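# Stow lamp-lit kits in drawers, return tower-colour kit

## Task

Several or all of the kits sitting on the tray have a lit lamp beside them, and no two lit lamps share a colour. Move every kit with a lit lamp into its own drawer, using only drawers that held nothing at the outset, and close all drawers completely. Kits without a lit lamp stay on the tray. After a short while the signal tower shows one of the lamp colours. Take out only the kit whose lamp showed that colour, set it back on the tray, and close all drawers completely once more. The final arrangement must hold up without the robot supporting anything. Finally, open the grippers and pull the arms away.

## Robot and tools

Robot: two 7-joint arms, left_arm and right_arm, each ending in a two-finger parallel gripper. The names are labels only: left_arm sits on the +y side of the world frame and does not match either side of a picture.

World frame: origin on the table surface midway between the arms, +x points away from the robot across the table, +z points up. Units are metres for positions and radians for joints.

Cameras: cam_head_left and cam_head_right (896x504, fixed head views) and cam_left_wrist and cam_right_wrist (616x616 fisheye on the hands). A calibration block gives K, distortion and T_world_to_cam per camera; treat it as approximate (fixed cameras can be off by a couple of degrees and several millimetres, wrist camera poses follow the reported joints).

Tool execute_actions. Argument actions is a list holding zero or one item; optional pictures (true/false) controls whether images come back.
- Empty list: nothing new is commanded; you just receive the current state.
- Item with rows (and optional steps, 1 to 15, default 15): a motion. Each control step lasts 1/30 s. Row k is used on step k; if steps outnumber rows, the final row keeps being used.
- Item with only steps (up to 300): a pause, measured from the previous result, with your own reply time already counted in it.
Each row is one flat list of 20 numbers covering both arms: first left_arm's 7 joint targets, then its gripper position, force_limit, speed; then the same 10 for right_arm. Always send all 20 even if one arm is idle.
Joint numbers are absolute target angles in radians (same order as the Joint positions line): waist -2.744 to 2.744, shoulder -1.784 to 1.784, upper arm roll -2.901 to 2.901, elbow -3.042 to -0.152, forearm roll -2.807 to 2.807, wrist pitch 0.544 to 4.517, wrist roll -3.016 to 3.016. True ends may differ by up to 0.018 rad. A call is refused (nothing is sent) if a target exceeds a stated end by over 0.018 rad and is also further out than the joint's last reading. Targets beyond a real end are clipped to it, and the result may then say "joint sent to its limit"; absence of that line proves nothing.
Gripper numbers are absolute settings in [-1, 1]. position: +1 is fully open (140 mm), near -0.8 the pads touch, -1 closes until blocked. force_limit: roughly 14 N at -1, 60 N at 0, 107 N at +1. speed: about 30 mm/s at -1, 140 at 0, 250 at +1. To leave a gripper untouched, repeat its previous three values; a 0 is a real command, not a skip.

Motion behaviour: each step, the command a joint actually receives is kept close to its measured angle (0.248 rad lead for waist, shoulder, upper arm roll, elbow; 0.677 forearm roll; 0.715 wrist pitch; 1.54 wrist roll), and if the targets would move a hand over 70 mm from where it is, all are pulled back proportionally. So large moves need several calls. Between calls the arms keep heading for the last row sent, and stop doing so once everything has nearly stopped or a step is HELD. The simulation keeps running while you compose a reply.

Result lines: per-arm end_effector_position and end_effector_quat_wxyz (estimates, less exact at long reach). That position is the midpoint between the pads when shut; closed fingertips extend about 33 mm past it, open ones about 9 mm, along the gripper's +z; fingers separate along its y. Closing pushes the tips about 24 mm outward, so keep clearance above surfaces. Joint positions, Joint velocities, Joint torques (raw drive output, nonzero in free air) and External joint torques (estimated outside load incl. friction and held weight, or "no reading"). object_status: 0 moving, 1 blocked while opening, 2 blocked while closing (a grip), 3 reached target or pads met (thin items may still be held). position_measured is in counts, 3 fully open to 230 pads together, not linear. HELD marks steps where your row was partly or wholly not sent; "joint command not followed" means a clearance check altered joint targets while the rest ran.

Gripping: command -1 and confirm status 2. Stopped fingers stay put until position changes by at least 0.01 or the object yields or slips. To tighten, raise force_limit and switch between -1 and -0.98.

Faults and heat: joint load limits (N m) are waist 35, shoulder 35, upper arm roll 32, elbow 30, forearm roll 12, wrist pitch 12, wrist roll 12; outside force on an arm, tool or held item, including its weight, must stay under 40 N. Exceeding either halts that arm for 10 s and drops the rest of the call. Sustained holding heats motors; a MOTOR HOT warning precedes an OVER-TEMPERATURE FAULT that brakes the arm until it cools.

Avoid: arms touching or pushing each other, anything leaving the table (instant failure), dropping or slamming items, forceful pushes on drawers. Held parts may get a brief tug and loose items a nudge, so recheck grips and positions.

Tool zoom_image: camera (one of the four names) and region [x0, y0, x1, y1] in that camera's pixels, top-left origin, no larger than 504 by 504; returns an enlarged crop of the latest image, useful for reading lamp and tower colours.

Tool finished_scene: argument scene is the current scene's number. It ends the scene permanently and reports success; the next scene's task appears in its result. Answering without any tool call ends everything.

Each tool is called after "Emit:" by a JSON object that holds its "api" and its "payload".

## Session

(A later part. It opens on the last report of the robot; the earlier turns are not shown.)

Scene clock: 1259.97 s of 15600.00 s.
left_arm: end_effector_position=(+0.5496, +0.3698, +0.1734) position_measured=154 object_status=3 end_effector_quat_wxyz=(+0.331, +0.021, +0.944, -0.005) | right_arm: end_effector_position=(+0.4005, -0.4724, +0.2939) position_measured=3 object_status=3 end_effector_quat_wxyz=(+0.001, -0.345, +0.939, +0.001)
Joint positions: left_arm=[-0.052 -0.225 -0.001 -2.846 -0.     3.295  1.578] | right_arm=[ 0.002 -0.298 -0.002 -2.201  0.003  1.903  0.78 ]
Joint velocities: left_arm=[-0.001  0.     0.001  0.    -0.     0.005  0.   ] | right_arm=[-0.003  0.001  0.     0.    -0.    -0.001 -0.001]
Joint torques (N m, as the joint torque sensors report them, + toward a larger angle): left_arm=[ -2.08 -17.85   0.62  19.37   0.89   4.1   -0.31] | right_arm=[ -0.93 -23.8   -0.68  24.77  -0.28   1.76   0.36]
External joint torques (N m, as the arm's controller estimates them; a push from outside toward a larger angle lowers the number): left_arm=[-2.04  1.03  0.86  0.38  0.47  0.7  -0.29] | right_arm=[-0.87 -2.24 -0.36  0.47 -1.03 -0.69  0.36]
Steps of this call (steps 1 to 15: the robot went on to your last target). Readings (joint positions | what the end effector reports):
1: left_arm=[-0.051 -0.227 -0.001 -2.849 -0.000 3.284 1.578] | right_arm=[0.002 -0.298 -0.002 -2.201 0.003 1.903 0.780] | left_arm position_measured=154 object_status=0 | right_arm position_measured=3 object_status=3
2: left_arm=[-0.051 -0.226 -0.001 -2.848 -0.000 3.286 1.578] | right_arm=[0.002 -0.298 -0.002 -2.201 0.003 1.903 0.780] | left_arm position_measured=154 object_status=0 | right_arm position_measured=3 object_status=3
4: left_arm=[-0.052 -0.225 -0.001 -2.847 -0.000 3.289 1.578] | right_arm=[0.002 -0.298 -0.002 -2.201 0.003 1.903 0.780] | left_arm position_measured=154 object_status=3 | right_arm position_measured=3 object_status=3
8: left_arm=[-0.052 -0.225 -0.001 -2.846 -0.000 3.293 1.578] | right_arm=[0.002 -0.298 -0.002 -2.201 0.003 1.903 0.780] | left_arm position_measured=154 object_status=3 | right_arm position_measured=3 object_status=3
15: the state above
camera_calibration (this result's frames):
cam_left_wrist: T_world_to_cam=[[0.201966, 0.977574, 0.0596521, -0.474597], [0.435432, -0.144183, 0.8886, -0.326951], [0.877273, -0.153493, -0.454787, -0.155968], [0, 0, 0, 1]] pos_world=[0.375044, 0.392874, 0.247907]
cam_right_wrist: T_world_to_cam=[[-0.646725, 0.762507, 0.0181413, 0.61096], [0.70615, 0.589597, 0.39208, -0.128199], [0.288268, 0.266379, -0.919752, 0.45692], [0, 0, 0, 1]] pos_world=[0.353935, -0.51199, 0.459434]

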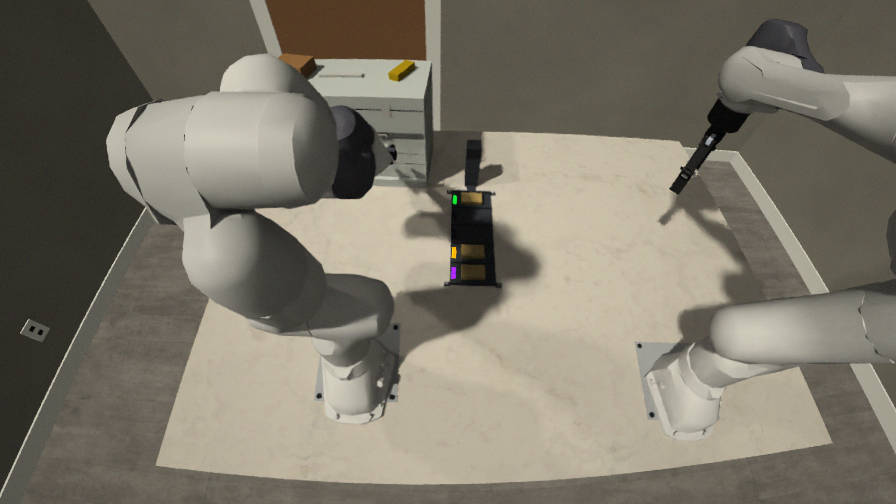

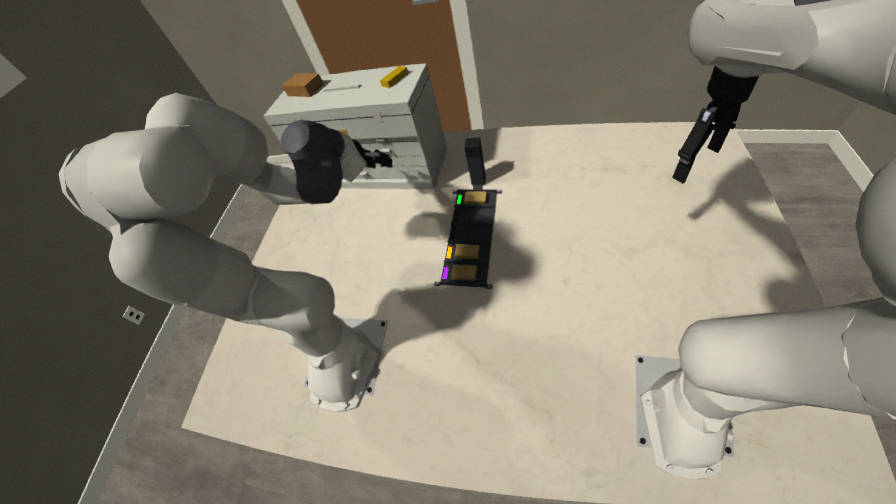

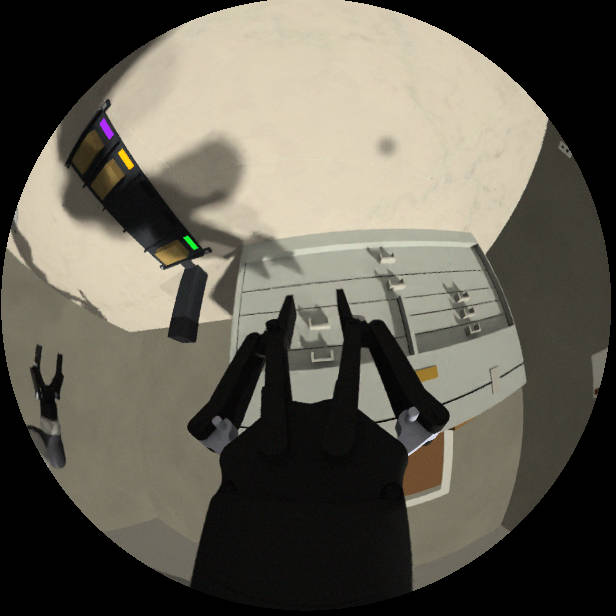

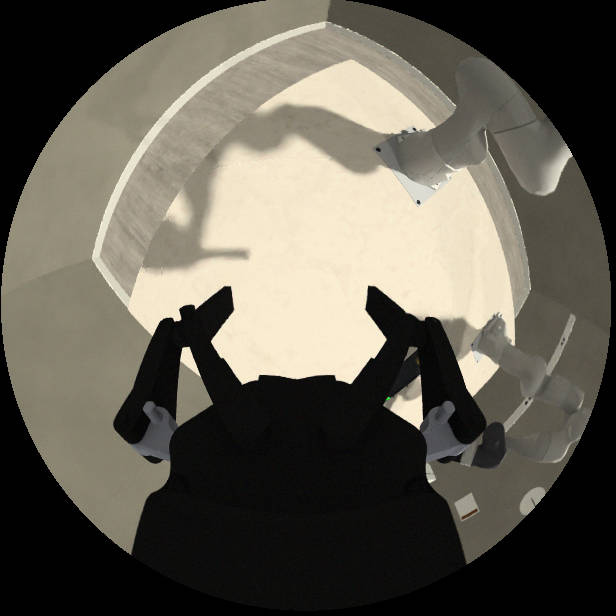

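Emit:
{"api": "execute_actions", "payload": {"actions": [{"rows":[[-0.055,-0.2117,0,-2.8325,0,3.299,1.571,-0.2,0,0,0.0,-0.3,0,-2.2,0,1.9,0.785,1,0,0],[-0.055,-0.2008,0,-2.8207,0,3.297,1.571,-0.2,0,0,0.0,-0.3,0,-2.2,0,1.9,0.785,1,0,0],[-0.055,-0.19,0,-2.8089,0,3.295,1.571,-0.2,0,0,0.0,-0.3,0,-2.2,0,1.9,0.785,1,0,0],[-0.055,-0.179,0,-2.7971,0,3.293,1.571,-0.2,0,0,0.0,-0.3,0,-2.2,0,1.9,0.785,1,0,0],[-0.055,-0.168,0,-2.7853,0,3.291,1.571,-0.2,0,0,0.0,-0.3,0,-2.2,0,1.9,0.785,1,0,0],[-0.055,-0.157,0,-2.7735,0,3.289,1.571,-0.2,0,0,0.0,-0.3,0,-2.2,0,1.9,0.785,1,0,0],[-0.055,-0.146,0,-2.7617,0,3.287,1.571,-0.2,0,0,0.0,-0.3,0,-2.2,0,1.9,0.785,1,0,0],[-0.055,-0.135,0,-2.75,0,3.285,1.571,-0.2,0,0,0.0,-0.3,0,-2.2,0,1.9,0.785,1,0,0],[-0.055,-0.124,0,-2.738,0,3.283,1.571,-0.2,0,0,0.0,-0.3,0,-2.2,0,1.9,0.785,1,0,0],[-0.055,-0.113,0,-2.7264,0,3.282,1.571,-0.2,0,0,0.0,-0.3,0,-2.2,0,1.9,0.785,1,0,0]],"steps":15}], "pictures": false}}

Emit:
{"api": "execute_actions", "payload": {"actions": [{"steps":10}]}}

Emit:
{"api": "zoom_image", "payload": {"camera": "cam_left_wrist", "region": [240, 250, 400, 400]}}

Scene clock: 1280.10 s of 15600.00 s.
left_arm: end_effector_position=(+0.5870, +0.3682, +0.1726) position_measured=154 object_status=3 end_effector_quat_wxyz=(+0.331, +0.021, +0.943, -0.005) | right_arm: end_effector_position=(+0.4005, -0.4724, +0.2939) position_measured=3 object_status=3 end_effector_quat_wxyz=(+0.001, -0.345, +0.939, +0.001)
Joint positions: left_arm=[-0.052 -0.117 -0.001 -2.73  -0.     3.288  1.578] | right_arm=[ 0.002 -0.298 -0.002 -2.201  0.003  1.903  0.78 ]
Joint velocities: left_arm=[-0.     0.03  -0.     0.034  0.    -0.012 -0.001] | right_arm=[ 0.001  0.001  0.001  0.    -0.    -0.001 -0.   ]
Joint torques (N m, as the joint torque sensors report them, + toward a larger angle): left_arm=[ -2.61 -21.42   0.66  19.58   0.66   2.84  -0.23] | right_arm=[ -0.9  -23.73  -0.26  25.2   -0.26   1.76   0.35]
External joint torques (N m, as the arm's controller estimates them; a push from outside toward a larger angle lowers the number): left_arm=[-2.66  1.9   0.72  0.56  0.26 -0.6  -0.21] | right_arm=[-0.93 -2.05 -0.05  0.82 -1.01 -0.7   0.35]
Steps of this call (steps 1 to 15: the robot went on to your last target; steps 16 to 90: nothing new was sent; then 16.63 s passed at rest; steps 91 to 105: all 15 steps of this action). Readings (joint positions | what the end effector reports):
91: left_arm=[-0.052 -0.222 -0.001 -2.843 -0.000 3.296 1.578] | right_arm=[0.002 -0.298 -0.002 -2.201 0.003 1.903 0.780] | left_arm position_measured=154 object_status=3 | right_arm position_measured=3 object_status=3
92: left_arm=[-0.052 -0.217 -0.001 -2.837 -0.000 3.296 1.578] | right_arm=[0.002 -0.298 -0.002 -2.201 0.003 1.903 0.780] | left_arm position_measured=154 object_status=3 | right_arm position_measured=3 object_status=3
94: left_arm=[-0.052 -0.200 -0.001 -2.820 -0.000 3.296 1.578] | right_arm=[0.002 -0.298 -0.002 -2.201 0.003 1.903 0.780] | left_arm position_measured=154 object_status=3 | right_arm position_measured=3 object_status=3
98: left_arm=[-0.052 -0.160 -0.001 -2.775 -0.000 3.294 1.578] | right_arm=[0.002 -0.298 -0.002 -2.201 0.003 1.903 0.780] | left_arm position_measured=154 object_status=3 | right_arm position_measured=3 object_status=3
105: the state above

Scene clock: 1280.43 s of 15600.00 s.
left_arm: end_effector_position=(+0.5875, +0.3682, +0.1724) position_measured=154 object_status=3 end_effector_quat_wxyz=(+0.330, +0.021, +0.944, -0.005) | right_arm: end_effector_position=(+0.4005, -0.4724, +0.2939) position_measured=3 object_status=3 end_effector_quat_wxyz=(+0.001, -0.345, +0.939, +0.001)
Joint positions: left_arm=[-0.052 -0.115 -0.001 -2.728 -0.     3.286  1.578] | right_arm=[ 0.002 -0.298 -0.002 -2.201  0.003  1.903  0.78 ]
Joint velocities: left_arm=[ 0.001  0.002  0.001  0.001  0.001 -0.001 -0.002] | right_arm=[ 0.001  0.     0.    -0.001 -0.     0.     0.001]
Joint torques (N m, as the joint torque sensors report them, + toward a larger angle): left_arm=[ -2.44 -20.66   0.38  19.53   0.77   2.94  -0.31] | right_arm=[ -0.76 -23.64  -0.48  25.35  -0.22   1.75   0.4 ]
External joint torques (N m, as the arm's controller estimates them; a push from outside toward a larger angle lowers the number): left_arm=[-2.47  2.21  0.46  0.39  0.36 -0.47 -0.3 ] | right_arm=[-0.8  -2.05 -0.27  1.04 -0.98 -0.7   0.4 ]
Steps of this call (steps 1 to 10: the robot went on to your last target). Readings (joint positions | what the end effector reports):
1: left_arm=[-0.052 -0.116 -0.001 -2.730 -0.000 3.288 1.578] | right_arm=[0.002 -0.298 -0.002 -2.201 0.003 1.903 0.780] | left_arm position_measured=154 object_status=3 | right_arm position_measured=3 object_status=3
2: left_arm=[-0.052 -0.116 -0.001 -2.729 -0.000 3.288 1.578] | right_arm=[0.002 -0.298 -0.002 -2.201 0.003 1.903 0.780] | left_arm position_measured=154 object_status=3 | right_arm position_measured=3 object_status=3
4: left_arm=[-0.052 -0.115 -0.001 -2.728 -0.000 3.287 1.578] | right_arm=[0.002 -0.298 -0.002 -2.201 0.003 1.903 0.780] | left_arm position_measured=154 object_status=3 | right_arm position_measured=3 object_status=3
8: left_arm=[-0.052 -0.115 -0.001 -2.728 -0.000 3.287 1.578] | right_arm=[0.002 -0.298 -0.002 -2.201 0.003 1.903 0.780] | left_arm position_measured=154 object_status=3 | right_arm position_measured=3 object_status=3
10: the state above
camera_calibration (this result's frames):
cam_left_wrist: T_world_to_cam=[[0.202146, 0.977547, 0.059481, -0.480717], [0.435753, -0.144168, 0.888445, -0.342984], [0.877073, -0.153677, -0.455112, -0.189694], [0, 0, 0, 1]] pos_world=[0.413007, 0.391324, 0.246985]
cam_right_wrist: T_world_to_cam=[[-0.646725, 0.762508, 0.0181413, 0.61096], [0.70615, 0.589597, 0.39208, -0.128199], [0.288268, 0.266379, -0.919752, 0.45692], [0, 0, 0, 1]] pos_world=[0.353935, -0.51199, 0.459434]

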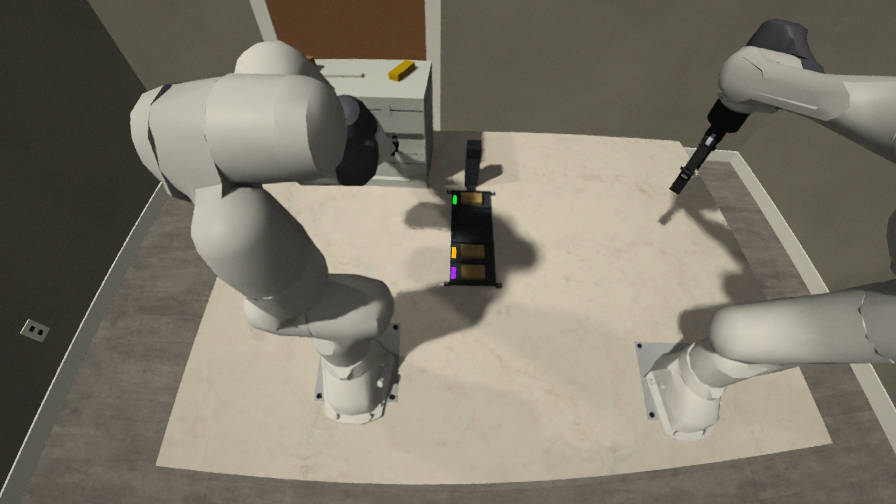

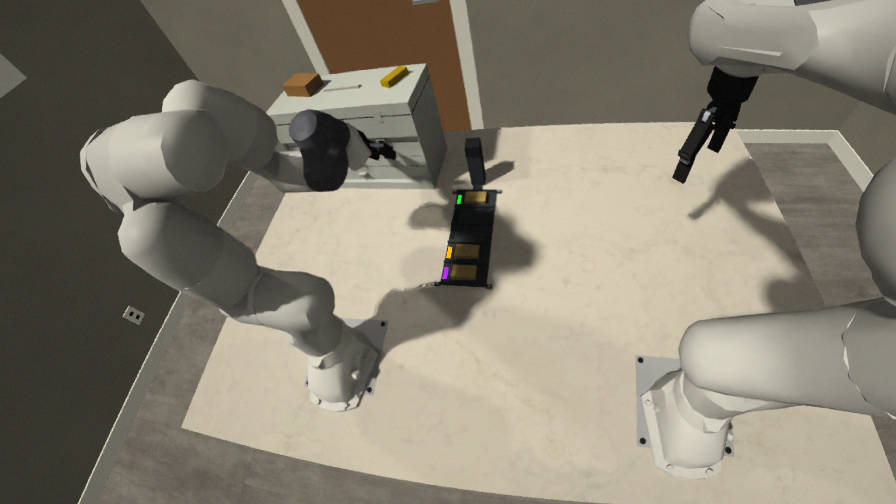

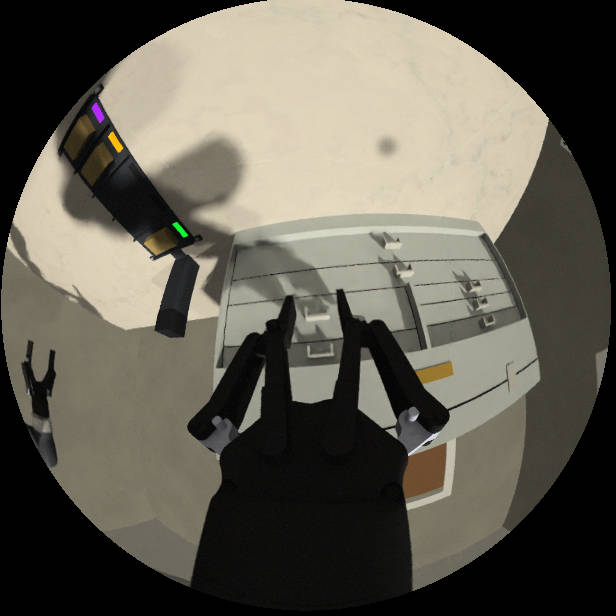

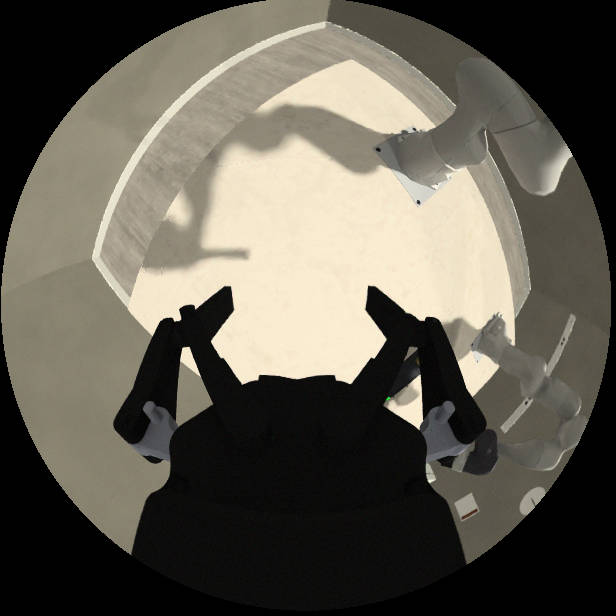

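Region (240, 250, 400, 400) of cam_left_wrist's 616x616 image, scaled by 3.150, with more detail than that image has; it fills the top 472 rows of this view, and the rest is white.

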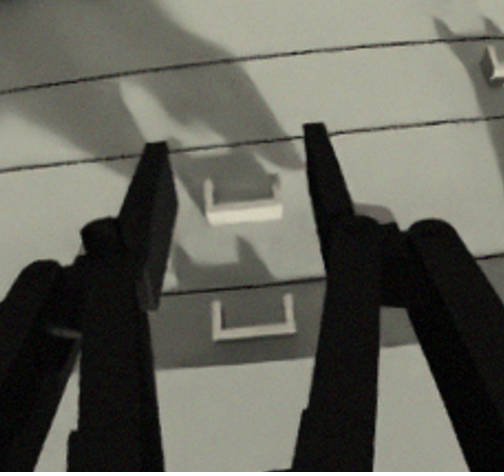

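Try closing.

Emit:
{"api": "execute_actions", "payload": {"actions": [{"rows":[[-0.055,-0.113,0,-2.7264,0,3.282,1.571,-1,0,-0.5,0.0,-0.3,0,-2.2,0,1.9,0.785,1,0,0]],"steps":15}], "pictures": false}}

Emit:
{"api": "execute_actions", "payload": {"actions": [{"steps":10}], "pictures": false}}

Scene clock: 1295.30 s of 15600.00 s.
left_arm: end_effector_position=(+0.5876, +0.3684, +0.1724) position_measured=193 object_status=2 end_effector_quat_wxyz=(+0.330, +0.021, +0.944, -0.005) | right_arm: end_effector_position=(+0.4005, -0.4724, +0.2939) position_measured=3 object_status=3 end_effector_quat_wxyz=(+0.001, -0.345, +0.939, +0.001)
Joint positions: left_arm=[-0.052 -0.115 -0.    -2.728 -0.001  3.286  1.578] | right_arm=[ 0.002 -0.298 -0.002 -2.201  0.003  1.903  0.78 ]
Joint velocities: left_arm=[-0.001  0.002 -0.001  0.002  0.001 -0.001  0.002] | right_arm=[-0.    -0.    -0.001  0.    -0.    -0.     0.001]
Joint torques (N m, as the joint torque sensors report them, + toward a larger angle): left_arm=[ -1.86 -21.54   0.16  20.12   0.86   2.95  -0.23] | right_arm=[ -1.16 -23.6   -0.28  24.94  -0.22   1.87   0.42]
External joint torques (N m, as the arm's controller estimates them; a push from outside toward a larger angle lowers the number): left_arm=[-1.83  1.32  0.3   0.98  0.44 -0.45 -0.21] | right_arm=[-1.17 -1.94 -0.03  0.56 -0.98 -0.59  0.42]
Steps of this call (steps 1 to 15: the robot went on to your last target; steps 16 to 90: nothing new was sent; then 11.37 s passed at rest; steps 91 to 105: all 15 steps of this action). Readings (joint positions | what the end effector reports):
91: left_arm=[-0.052 -0.115 -0.001 -2.728 -0.000 3.286 1.578] | right_arm=[0.002 -0.298 -0.002 -2.201 0.003 1.903 0.780] | left_arm position_measured=154 object_status=0 | right_arm position_measured=3 object_status=3
92: left_arm=[-0.052 -0.115 -0.001 -2.728 -0.000 3.286 1.578] | right_arm=[0.002 -0.298 -0.002 -2.201 0.003 1.903 0.780] | left_arm position_measured=158 object_status=0 | right_arm position_measured=3 object_status=3
94: left_arm=[-0.052 -0.115 -0.001 -2.728 -0.000 3.286 1.578] | right_arm=[0.002 -0.298 -0.002 -2.201 0.003 1.903 0.780] | left_arm position_measured=167 object_status=0 | right_arm position_measured=3 object_status=3
98: left_arm=[-0.052 -0.115 -0.000 -2.728 -0.001 3.286 1.578] | right_arm=[0.002 -0.298 -0.002 -2.201 0.003 1.903 0.780] | left_arm position_measured=186 object_status=0 | right_arm position_measured=3 object_status=3
105: the state above

Scene clock: 1295.63 s of 15600.00 s.
left_arm: end_effector_position=(+0.5876, +0.3684, +0.1724) position_measured=193 object_status=2 end_effector_quat_wxyz=(+0.330, +0.021, +0.944, -0.005) | right_arm: end_effector_position=(+0.4005, -0.4724, +0.2939) position_measured=3 object_status=3 end_effector_quat_wxyz=(+0.001, -0.345, +0.939, +0.001)
Joint positions: left_arm=[-0.052 -0.115 -0.    -2.728 -0.001  3.286  1.578] | right_arm=[ 0.002 -0.298 -0.002 -2.201  0.003  1.903  0.78 ]
Joint velocities: left_arm=[-0.     0.002 -0.     0.     0.     0.001  0.002] | right_arm=[-0.001  0.001  0.     0.    -0.001 -0.001  0.   ]
Joint torques (N m, as the joint torque sensors report them, + toward a larger angle): left_arm=[ -1.77 -21.19   0.95  18.93   0.76   2.93  -0.31] | right_arm=[ -0.98 -24.11  -0.7   24.88  -0.2    1.79   0.39]
External joint torques (N m, as the arm's controller estimates them; a push from outside toward a larger angle lowers the number): left_arm=[-1.75  1.64  1.07 -0.15  0.33 -0.48 -0.29] | right_arm=[-0.96 -2.4  -0.43  0.48 -0.95 -0.67  0.39]
Steps of this call (steps 1 to 10: the robot went on to your last target). Readings (joint positions | what the end effector reports):
1: left_arm=[-0.052 -0.115 -0.000 -2.728 -0.001 3.286 1.578] | right_arm=[0.002 -0.298 -0.002 -2.201 0.003 1.903 0.780] | left_arm position_measured=193 object_status=2 | right_arm position_measured=3 object_status=3
2: left_arm=[-0.052 -0.115 -0.000 -2.728 -0.001 3.286 1.578] | right_arm=[0.002 -0.298 -0.002 -2.201 0.003 1.903 0.780] | left_arm position_measured=193 object_status=2 | right_arm position_measured=3 object_status=3
4: left_arm=[-0.052 -0.115 -0.000 -2.728 -0.001 3.286 1.578] | right_arm=[0.002 -0.298 -0.002 -2.201 0.003 1.903 0.780] | left_arm position_measured=193 object_status=2 | right_arm position_measured=3 object_status=3
8: left_arm=[-0.052 -0.115 -0.000 -2.728 -0.001 3.286 1.578] | right_arm=[0.002 -0.298 -0.002 -2.201 0.003 1.903 0.780] | left_arm position_measured=193 object_status=2 | right_arm position_measured=3 object_status=3
10: the state above

Emit:
{"api": "execute_actions", "payload": {"actions": [{"rows":[[-0.054,-0.122,0,-2.736,0,3.288,1.571,-1,0,-0.5,0.0,-0.3,0,-2.2,0,1.9,0.785,1,0,0],[-0.054,-0.133,0,-2.748,0,3.29,1.571,-1,0,-0.5,0.0,-0.3,0,-2.2,0,1.9,0.785,1,0,0],[-0.054,-0.1443,0,-2.760,0,3.292,1.571,-1,0,-0.5,0.0,-0.3,0,-2.2,0,1.9,0.785,1,0,0],[-0.054,-0.1556,0,-2.772,0,3.293,1.571,-1,0,-0.5,0.0,-0.3,0,-2.2,0,1.9,0.785,1,0,0],[-0.054,-0.167,0,-2.784,0,3.294,1.571,-1,0,-0.5,0.0,-0.3,0,-2.2,0,1.9,0.785,1,0,0],[-0.054,-0.178,0,-2.796,0,3.295,1.571,-1,0,-0.5,0.0,-0.3,0,-2.2,0,1.9,0.785,1,0,0],[-0.054,-0.1895,0,-2.808,0,3.296,1.571,-1,0,-0.5,0.0,-0.3,0,-2.2,0,1.9,0.785,1,0,0],[-0.054,-0.201,0,-2.8205,0,3.297,1.571,-1,0,-0.5,0.0,-0.3,0,-2.2,0,1.9,0.785,1,0,0],[-0.054,-0.2123,0,-2.833,0,3.298,1.571,-1,0,-0.5,0.0,-0.3,0,-2.2,0,1.9,0.785,1,0,0],[-0.054,-0.2236,0,-2.8453,0,3.298,1.571,-1,0,-0.5,0.0,-0.3,0,-2.2,0,1.9,0.785,1,0,0],[-0.054,-0.2358,0,-2.8575,0,3.298,1.571,-1,0,-0.5,0.0,-0.3,0,-2.2,0,1.9,0.785,1,0,0],[-0.054,-0.248,0,-2.8697,0,3.298,1.571,-1,0,-0.5,0.0,-0.3,0,-2.2,0,1.9,0.785,1,0,0],[-0.054,-0.2604,0,-2.8819,0,3.297,1.571,-1,0,-0.5,0.0,-0.3,0,-2.2,0,1.9,0.785,1,0,0],[-0.054,-0.273,0,-2.8941,0,3.297,1.571,-1,0,-0.5,0.0,-0.3,0,-2.2,0,1.9,0.785,1,0,0],[-0.054,-0.2857,0,-2.9063,0,3.296,1.571,-1,0,-0.5,0.0,-0.3,0,-2.2,0,1.9,0.785,1,0,0]],"steps":15}], "pictures": false}}

Emit:
{"api": "execute_actions", "payload": {"actions": [{"rows":[[-0.054,-0.2985,0,-2.9185,0,3.295,1.571,-1,0,-0.5,0.0,-0.3,0,-2.2,0,1.9,0.785,1,0,0],[-0.054,-0.3114,0,-2.9307,0,3.294,1.571,-1,0,-0.5,0.0,-0.3,0,-2.2,0,1.9,0.785,1,0,0],[-0.054,-0.3245,0,-2.943,0,3.293,1.571,-1,0,-0.5,0.0,-0.3,0,-2.2,0,1.9,0.785,1,0,0],[-0.054,-0.3377,0,-2.9552,0,3.291,1.571,-1,0,-0.5,0.0,-0.3,0,-2.2,0,1.9,0.785,1,0,0],[-0.054,-0.351,0,-2.9674,0,3.289,1.571,-1,0,-0.5,0.0,-0.3,0,-2.2,0,1.9,0.785,1,0,0],[-0.054,-0.365,0,-2.9795,0,3.287,1.571,-1,0,-0.5,0.0,-0.3,0,-2.2,0,1.9,0.785,1,0,0],[-0.054,-0.3793,0,-2.9916,0,3.284,1.571,-1,0,-0.5,0.0,-0.3,0,-2.2,0,1.9,0.785,1,0,0],[-0.054,-0.3938,0,-3.0037,0,3.281,1.571,-1,0,-0.5,0.0,-0.3,0,-2.2,0,1.9,0.785,1,0,0],[-0.054,-0.4085,0,-3.0158,0,3.279,1.571,-1,0,-0.5,0.0,-0.3,0,-2.2,0,1.9,0.785,1,0,0]],"steps":15}]}}

Scene clock: 1319.63 s of 15600.00 s.
left_arm: end_effector_position=(+0.5388, +0.3711, +0.1731) position_measured=193 object_status=2 end_effector_quat_wxyz=(+0.330, +0.020, +0.944, -0.005) | right_arm: end_effector_position=(+0.4005, -0.4724, +0.2939) position_measured=3 object_status=3 end_effector_quat_wxyz=(+0.001, -0.345, +0.939, +0.001)
Joint positions: left_arm=[-0.052 -0.257  0.001 -2.878 -0.001  3.293  1.577] | right_arm=[ 0.002 -0.298 -0.002 -2.201  0.003  1.903  0.78 ]
Joint velocities: left_arm=[ 0.002 -0.356  0.003 -0.354 -0.001  0.     0.   ] | right_arm=[ 0.001 -0.001 -0.001 -0.002 -0.001 -0.001 -0.   ]
Joint torques (N m, as the joint torque sensors report them, + toward a larger angle): left_arm=[ -2.55 -18.06  -0.08  18.18   0.82   3.88  -0.2 ] | right_arm=[ -1.11 -23.7   -0.47  25.29  -0.22   1.77   0.41]
External joint torques (N m, as the arm's controller estimates them; a push from outside toward a larger angle lowers the number): left_arm=[-2.43 -2.31  0.27 -2.74  0.4   0.45 -0.18] | right_arm=[-1.13 -1.91 -0.24  0.88 -0.97 -0.69  0.41]
Steps of this call (steps 1 to 15: the robot went on to your last target; steps 16 to 90: nothing new was sent; then 20.50 s passed at rest; steps 91 to 105: all 15 steps of this action). Readings (joint positions | what the end effector reports):
91: left_arm=[-0.052 -0.116 -0.000 -2.729 -0.001 3.286 1.578] | right_arm=[0.002 -0.298 -0.002 -2.201 0.003 1.903 0.780] | left_arm position_measured=193 object_status=2 | right_arm position_measured=3 object_status=3
92: left_arm=[-0.052 -0.120 -0.000 -2.733 -0.001 3.286 1.578] | right_arm=[0.002 -0.298 -0.002 -2.201 0.003 1.903 0.780] | left_arm position_measured=193 object_status=2 | right_arm position_measured=3 object_status=3
94: left_arm=[-0.052 -0.134 -0.000 -2.749 -0.001 3.288 1.577] | right_arm=[0.002 -0.298 -0.002 -2.201 0.003 1.903 0.780] | left_arm position_measured=193 object_status=2 | right_arm position_measured=3 object_status=3
98: left_arm=[-0.052 -0.175 0.000 -2.793 -0.001 3.290 1.577] | right_arm=[0.002 -0.298 -0.002 -2.201 0.003 1.903 0.780] | left_arm position_measured=193 object_status=2 | right_arm position_measured=3 object_status=3
105: the state above

Scene clock: 1320.13 s of 15600.00 s.
left_arm: end_effector_position=(+0.4953, +0.3733, +0.1736) position_measured=193 object_status=2 end_effector_quat_wxyz=(+0.331, +0.019, +0.943, -0.005) | right_arm: end_effector_position=(+0.4005, -0.4724, +0.2939) position_measured=3 object_status=3 end_effector_quat_wxyz=(+0.001, -0.345, +0.939, +0.001)
Joint positions: left_arm=[-0.051 -0.404  0.002 -3.012 -0.001  3.284  1.577] | right_arm=[ 0.002 -0.298 -0.002 -2.201  0.003  1.903  0.78 ]
Joint velocities: left_arm=[ 0.002 -0.025  0.001 -0.02  -0.    -0.008 -0.001] | right_arm=[ 0.    -0.     0.001 -0.    -0.001  0.     0.001]
Joint torques (N m, as the joint torque sensors report them, + toward a larger angle): left_arm=[ -2.3  -14.51  -1.13  17.74   0.82   3.05  -0.23] | right_arm=[ -1.4  -23.72  -0.35  25.16  -0.25   1.85   0.37]
External joint torques (N m, as the arm's controller estimates them; a push from outside toward a larger angle lowers the number): left_arm=[-2.33 -1.94 -0.77 -1.58  0.4  -0.35 -0.21] | right_arm=[-1.45 -2.16 -0.15  0.88 -1.01 -0.6   0.37]
Steps of this call (steps 1 to 15: all 15 steps of this action). Readings (joint positions | what the end effector reports):
1: left_arm=[-0.052 -0.270 0.001 -2.890 -0.001 3.293 1.577] | right_arm=[0.002 -0.298 -0.002 -2.201 0.003 1.903 0.780] | left_arm position_measured=193 object_status=2 | right_arm position_measured=3 object_status=3
2: left_arm=[-0.052 -0.282 0.001 -2.903 -0.001 3.293 1.577] | right_arm=[0.002 -0.298 -0.002 -2.201 0.003 1.903 0.780] | left_arm position_measured=193 object_status=2 | right_arm position_measured=3 object_status=3
4: left_arm=[-0.052 -0.308 0.001 -2.927 -0.001 3.293 1.577] | right_arm=[0.002 -0.298 -0.002 -2.201 0.003 1.903 0.780] | left_arm position_measured=193 object_status=2 | right_arm position_measured=3 object_status=3
8: left_arm=[-0.052 -0.361 0.002 -2.977 -0.001 3.290 1.577] | right_arm=[0.002 -0.298 -0.002 -2.201 0.003 1.903 0.780] | left_arm position_measured=193 object_status=2 | right_arm position_measured=3 object_status=3
15: the state above
camera_calibration (this result's frames):
cam_left_wrist: T_world_to_cam=[[0.198299, 0.978378, 0.058766, -0.465457], [0.434523, -0.141496, 0.889476, -0.303761], [0.878559, -0.150847, -0.453187, -0.109589], [0, 0, 0, 1]] pos_world=[0.320571, 0.395881, 0.247877]
cam_right_wrist: T_world_to_cam=[[-0.646725, 0.762508, 0.0181413, 0.61096], [0.70615, 0.589597, 0.39208, -0.128199], [0.288268, 0.266379, -0.919752, 0.45692], [0, 0, 0, 1]] pos_world=[0.353935, -0.51199, 0.459434]

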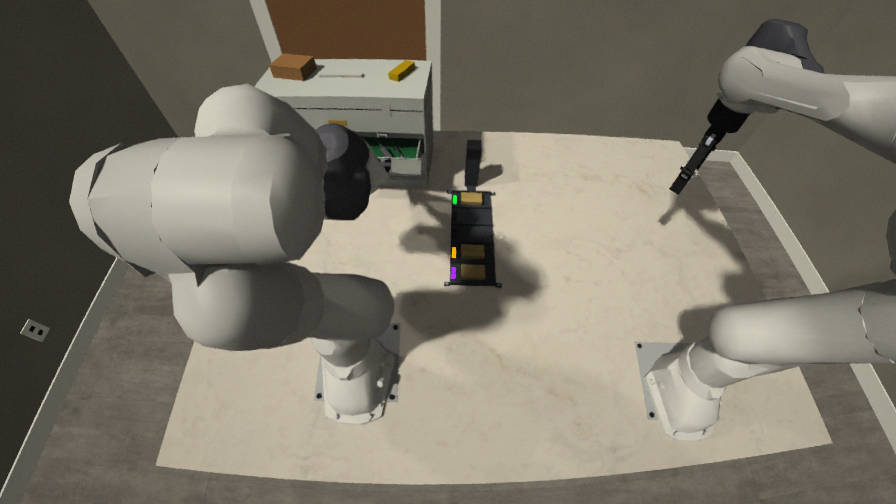

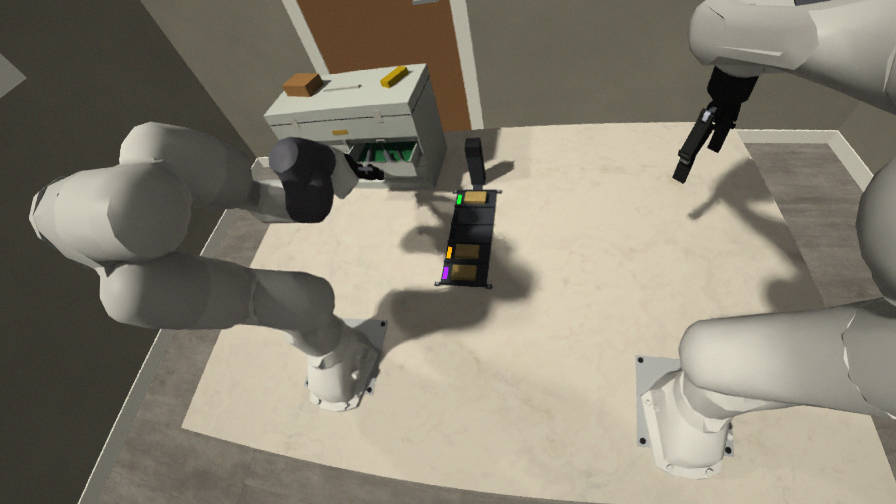

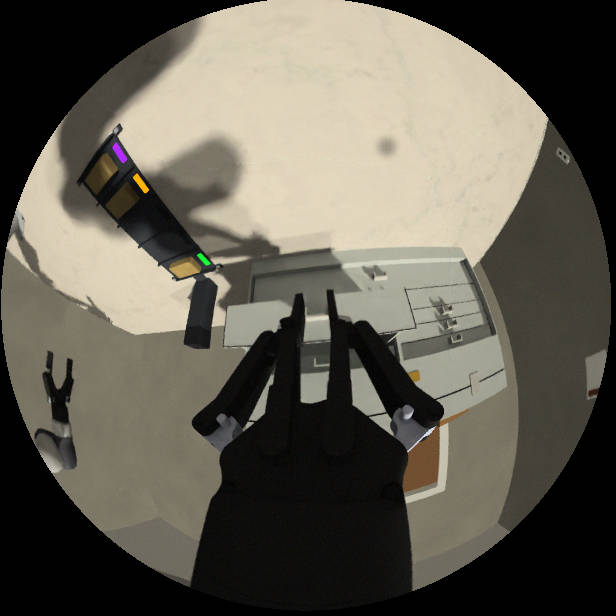

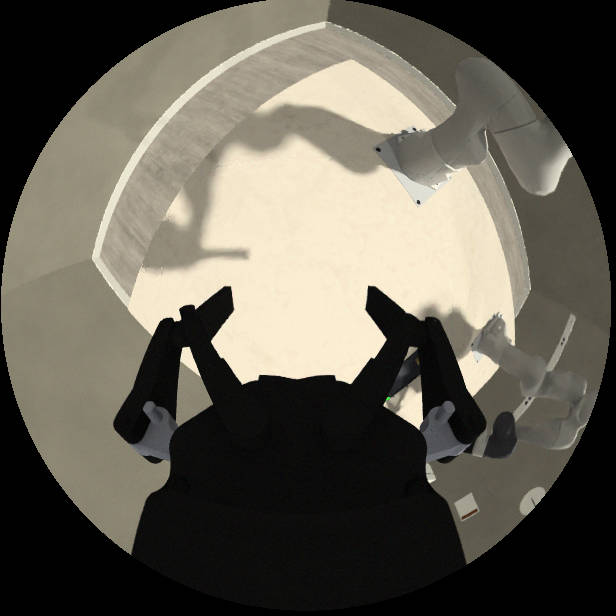

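Occupied. Push it back while gripping.

Emit:
{"api": "execute_actions", "payload": {"actions": [{"rows":[[-0.054,-0.3938,0,-3.0037,0,3.286,1.571,-1,0,-0.5,0.0,-0.3,0,-2.2,0,1.9,0.785,1,0,0],[-0.054,-0.3793,0,-2.9916,0,3.288,1.571,-1,0,-0.5,0.0,-0.3,0,-2.2,0,1.9,0.785,1,0,0],[-0.054,-0.365,0,-2.9795,0,3.291,1.571,-1,0,-0.5,0.0,-0.3,0,-2.2,0,1.9,0.785,1,0,0],[-0.054,-0.351,0,-2.9674,0,3.293,1.571,-1,0,-0.5,0.0,-0.3,0,-2.2,0,1.9,0.785,1,0,0],[-0.054,-0.3377,0,-2.9552,0,3.295,1.571,-1,0,-0.5,0.0,-0.3,0,-2.2,0,1.9,0.785,1,0,0],[-0.054,-0.3245,0,-2.943,0,3.297,1.571,-1,0,-0.5,0.0,-0.3,0,-2.2,0,1.9,0.785,1,0,0],[-0.054,-0.3114,0,-2.9307,0,3.298,1.571,-1,0,-0.5,0.0,-0.3,0,-2.2,0,1.9,0.785,1,0,0],[-0.054,-0.2985,0,-2.9185,0,3.299,1.571,-1,0,-0.5,0.0,-0.3,0,-2.2,0,1.9,0.785,1,0,0],[-0.054,-0.2857,0,-2.9063,0,3.3,1.571,-1,0,-0.5,0.0,-0.3,0,-2.2,0,1.9,0.785,1,0,0],[-0.054,-0.273,0,-2.8941,0,3.3,1.571,-1,0,-0.5,0.0,-0.3,0,-2.2,0,1.9,0.785,1,0,0],[-0.054,-0.2604,0,-2.8819,0,3.3,1.571,-1,0,-0.5,0.0,-0.3,0,-2.2,0,1.9,0.785,1,0,0],[-0.054,-0.248,0,-2.8697,0,3.3,1.571,-1,0,-0.5,0.0,-0.3,0,-2.2,0,1.9,0.785,1,0,0],[-0.054,-0.2358,0,-2.8575,0,3.3,1.571,-1,0,-0.5,0.0,-0.3,0,-2.2,0,1.9,0.785,1,0,0],[-0.054,-0.2236,0,-2.8453,0,3.3,1.571,-1,0,-0.5,0.0,-0.3,0,-2.2,0,1.9,0.785,1,0,0],[-0.054,-0.2123,0,-2.833,0,3.299,1.571,-1,0,-0.5,0.0,-0.3,0,-2.2,0,1.9,0.785,1,0,0]],"steps":15}], "pictures": false}}

Emit:
{"api": "execute_actions", "payload": {"actions": [{"rows":[[-0.054,-0.201,0,-2.8205,0,3.298,1.571,-1,0,-0.5,0.0,-0.3,0,-2.2,0,1.9,0.785,1,0,0],[-0.054,-0.1895,0,-2.808,0,3.297,1.571,-1,0,-0.5,0.0,-0.3,0,-2.2,0,1.9,0.785,1,0,0],[-0.054,-0.178,0,-2.796,0,3.296,1.571,-1,0,-0.5,0.0,-0.3,0,-2.2,0,1.9,0.785,1,0,0],[-0.054,-0.167,0,-2.784,0,3.295,1.571,-1,0,-0.5,0.0,-0.3,0,-2.2,0,1.9,0.785,1,0,0],[-0.054,-0.1556,0,-2.772,0,3.294,1.571,-1,0,-0.5,0.0,-0.3,0,-2.2,0,1.9,0.785,1,0,0],[-0.054,-0.1443,0,-2.760,0,3.292,1.571,-1,0,-0.5,0.0,-0.3,0,-2.2,0,1.9,0.785,1,0,0],[-0.054,-0.135,0,-2.750,0,3.29,1.571,-1,0,-0.5,0.0,-0.3,0,-2.2,0,1.9,0.785,1,0,0],[-0.054,-0.127,0,-2.7415,0,3.289,1.571,-1,0,-0.5,0.0,-0.3,0,-2.2,0,1.9,0.785,1,0,0],[-0.054,-0.121,0,-2.735,0,3.288,1.571,-1,0,-0.5,0.0,-0.3,0,-2.2,0,1.9,0.785,1,0,0],[-0.054,-0.116,0,-2.7295,0,3.288,1.571,-1,0,-0.5,0.0,-0.3,0,-2.2,0,1.9,0.785,1,0,0],[-0.054,-0.112,0,-2.725,0,3.288,1.571,-1,0,-0.5,0.0,-0.3,0,-2.2,0,1.9,0.785,1,0,0],[-0.054,-0.109,0,-2.7215,0,3.288,1.571,-1,0,-0.5,0.0,-0.3,0,-2.2,0,1.9,0.785,1,0,0]],"steps":15}], "pictures": false}}

Emit:
{"api": "execute_actions", "payload": {"actions": [{"steps":10}], "pictures": false}}

Scene clock: 1365.50 s of 15600.00 s.
left_arm: end_effector_position=(+0.5444, +0.3709, +0.1730) position_measured=193 object_status=2 end_effector_quat_wxyz=(+0.330, +0.020, +0.944, -0.005) | right_arm: end_effector_position=(+0.4005, -0.4724, +0.2939) position_measured=3 object_status=3 end_effector_quat_wxyz=(+0.001, -0.345, +0.939, +0.001)
Joint positions: left_arm=[-0.053 -0.24   0.001 -2.861 -0.001  3.293  1.577] | right_arm=[ 0.002 -0.298 -0.002 -2.201  0.003  1.903  0.78 ]
Joint velocities: left_arm=[-0.002  0.348 -0.003  0.348 -0.001  0.002 -0.001] | right_arm=[-0.002  0.    -0.     0.001 -0.     0.001 -0.   ]
Joint torques (N m, as the joint torque sensors report them, + toward a larger angle): left_arm=[ -1.29 -18.45  -0.59  17.86   0.79   4.29  -0.28] | right_arm=[ -1.06 -23.99  -0.24  25.38  -0.22   1.78   0.39]
External joint torques (N m, as the arm's controller estimates them; a push from outside toward a larger angle lowers the number): left_arm=[-1.39  2.1  -0.46  0.65  0.4   0.86 -0.27] | right_arm=[-0.95 -2.28  0.14  0.94 -0.96 -0.69  0.39]
Steps of this call (steps 1 to 15: the robot went on to your last target; steps 16 to 90: nothing new was sent; then 41.87 s passed at rest; steps 91 to 105: all 15 steps of this action). Readings (joint positions | what the end effector reports):
91: left_arm=[-0.051 -0.404 0.002 -3.012 -0.001 3.283 1.577] | right_arm=[0.002 -0.298 -0.002 -2.201 0.003 1.903 0.780] | left_arm position_measured=193 object_status=2 | right_arm position_measured=3 object_status=3
92: left_arm=[-0.051 -0.398 0.002 -3.007 -0.001 3.283 1.577] | right_arm=[0.002 -0.298 -0.002 -2.201 0.003 1.903 0.780] | left_arm position_measured=193 object_status=2 | right_arm position_measured=3 object_status=3
94: left_arm=[-0.051 -0.378 0.002 -2.990 -0.001 3.285 1.577] | right_arm=[0.002 -0.298 -0.002 -2.201 0.003 1.903 0.780] | left_arm position_measured=193 object_status=2 | right_arm position_measured=3 object_status=3
98: left_arm=[-0.052 -0.328 0.002 -2.945 -0.001 3.290 1.577] | right_arm=[0.002 -0.298 -0.002 -2.201 0.003 1.903 0.780] | left_arm position_measured=193 object_status=2 | right_arm position_measured=3 object_status=3
105: the state above

Scene clock: 1366.00 s of 15600.00 s.
left_arm: end_effector_position=(+0.5879, +0.3684, +0.1723) position_measured=193 object_status=2 end_effector_quat_wxyz=(+0.331, +0.021, +0.943, -0.005) | right_arm: end_effector_position=(+0.4005, -0.4724, +0.2939) position_measured=3 object_status=3 end_effector_quat_wxyz=(+0.001, -0.345, +0.939, +0.001)
Joint positions: left_arm=[-0.053 -0.114  0.001 -2.728 -0.001  3.29   1.577] | right_arm=[ 0.002 -0.298 -0.002 -2.201  0.003  1.903  0.78 ]
Joint velocities: left_arm=[-0.001  0.019 -0.001  0.026 -0.    -0.01   0.   ] | right_arm=[ 0.    -0.     0.     0.001 -0.002  0.001  0.001]
Joint torques (N m, as the joint torque sensors report them, + toward a larger angle): left_arm=[ -1.06 -21.62  -0.49  20.92   0.72   3.4   -0.28] | right_arm=[ -1.   -23.72  -0.42  25.36  -0.25   1.79   0.38]
External joint torques (N m, as the arm's controller estimates them; a push from outside toward a larger angle lowers the number): left_arm=[-1.    1.65 -0.33  1.89  0.31 -0.08 -0.26] | right_arm=[-1.03 -2.08 -0.21  1.01 -1.   -0.67  0.38]
Steps of this call (steps 1 to 15: all 15 steps of this action). Readings (joint positions | what the end effector reports):
1: left_arm=[-0.053 -0.228 0.001 -2.849 -0.001 3.293 1.577] | right_arm=[0.002 -0.298 -0.002 -2.201 0.003 1.903 0.780] | left_arm position_measured=193 object_status=2 | right_arm position_measured=3 object_status=3
2: left_arm=[-0.053 -0.216 0.001 -2.837 -0.001 3.293 1.577] | right_arm=[0.002 -0.298 -0.002 -2.201 0.003 1.903 0.780] | left_arm position_measured=193 object_status=2 | right_arm position_measured=3 object_status=3
4: left_arm=[-0.053 -0.193 0.001 -2.813 -0.001 3.293 1.577] | right_arm=[0.002 -0.298 -0.002 -2.201 0.003 1.903 0.780] | left_arm position_measured=193 object_status=2 | right_arm position_measured=3 object_status=3
8: left_arm=[-0.053 -0.149 0.001 -2.767 -0.001 3.292 1.577] | right_arm=[0.002 -0.298 -0.002 -2.201 0.003 1.903 0.780] | left_arm position_measured=193 object_status=2 | right_arm position_measured=3 object_status=3
15: the state above

Scene clock: 1366.33 s of 15600.00 s.
left_arm: end_effector_position=(+0.5882, +0.3684, +0.1723) position_measured=193 object_status=2 end_effector_quat_wxyz=(+0.331, +0.021, +0.943, -0.005) | right_arm: end_effector_position=(+0.4005, -0.4724, +0.2939) position_measured=3 object_status=3 end_effector_quat_wxyz=(+0.001, -0.345, +0.939, +0.001)
Joint positions: left_arm=[-0.053 -0.113  0.001 -2.727 -0.001  3.289  1.577] | right_arm=[ 0.002 -0.298 -0.002 -2.201  0.003  1.903  0.78 ]
Joint velocities: left_arm=[-0.    -0.    -0.     0.001  0.001 -0.001 -0.001] | right_arm=[-0.001  0.001 -0.001  0.001 -0.001 -0.001 -0.   ]
Joint torques (N m, as the joint torque sensors report them, + toward a larger angle): left_arm=[ -1.12 -20.43  -0.48  21.75   0.81   3.49  -0.3 ] | right_arm=[ -0.99 -24.01  -0.53  24.52  -0.25   1.79   0.41]
External joint torques (N m, as the arm's controller estimates them; a push from outside toward a larger angle lowers the number): left_arm=[-1.09  2.59 -0.35  2.54  0.39  0.06 -0.28] | right_arm=[-0.94 -2.42 -0.22  0.2  -0.99 -0.66  0.41]
Steps of this call (steps 1 to 10: the robot went on to your last target). Readings (joint positions | what the end effector reports):
1: left_arm=[-0.053 -0.113 0.001 -2.728 -0.001 3.290 1.577] | right_arm=[0.002 -0.298 -0.002 -2.201 0.003 1.903 0.780] | left_arm position_measured=193 object_status=2 | right_arm position_measured=3 object_status=3
2: left_arm=[-0.053 -0.113 0.001 -2.727 -0.001 3.289 1.577] | right_arm=[0.002 -0.298 -0.002 -2.201 0.003 1.903 0.780] | left_arm position_measured=193 object_status=2 | right_arm position_measured=3 object_status=3
4: left_arm=[-0.053 -0.113 0.001 -2.727 -0.001 3.289 1.577] | right_arm=[0.002 -0.298 -0.002 -2.201 0.003 1.903 0.780] | left_arm position_measured=193 object_status=2 | right_arm position_measured=3 object_status=3
8: left_arm=[-0.053 -0.113 0.001 -2.727 -0.001 3.289 1.577] | right_arm=[0.002 -0.298 -0.002 -2.201 0.003 1.903 0.780] | left_arm position_measured=193 object_status=2 | right_arm position_measured=3 object_status=3
10: the state above


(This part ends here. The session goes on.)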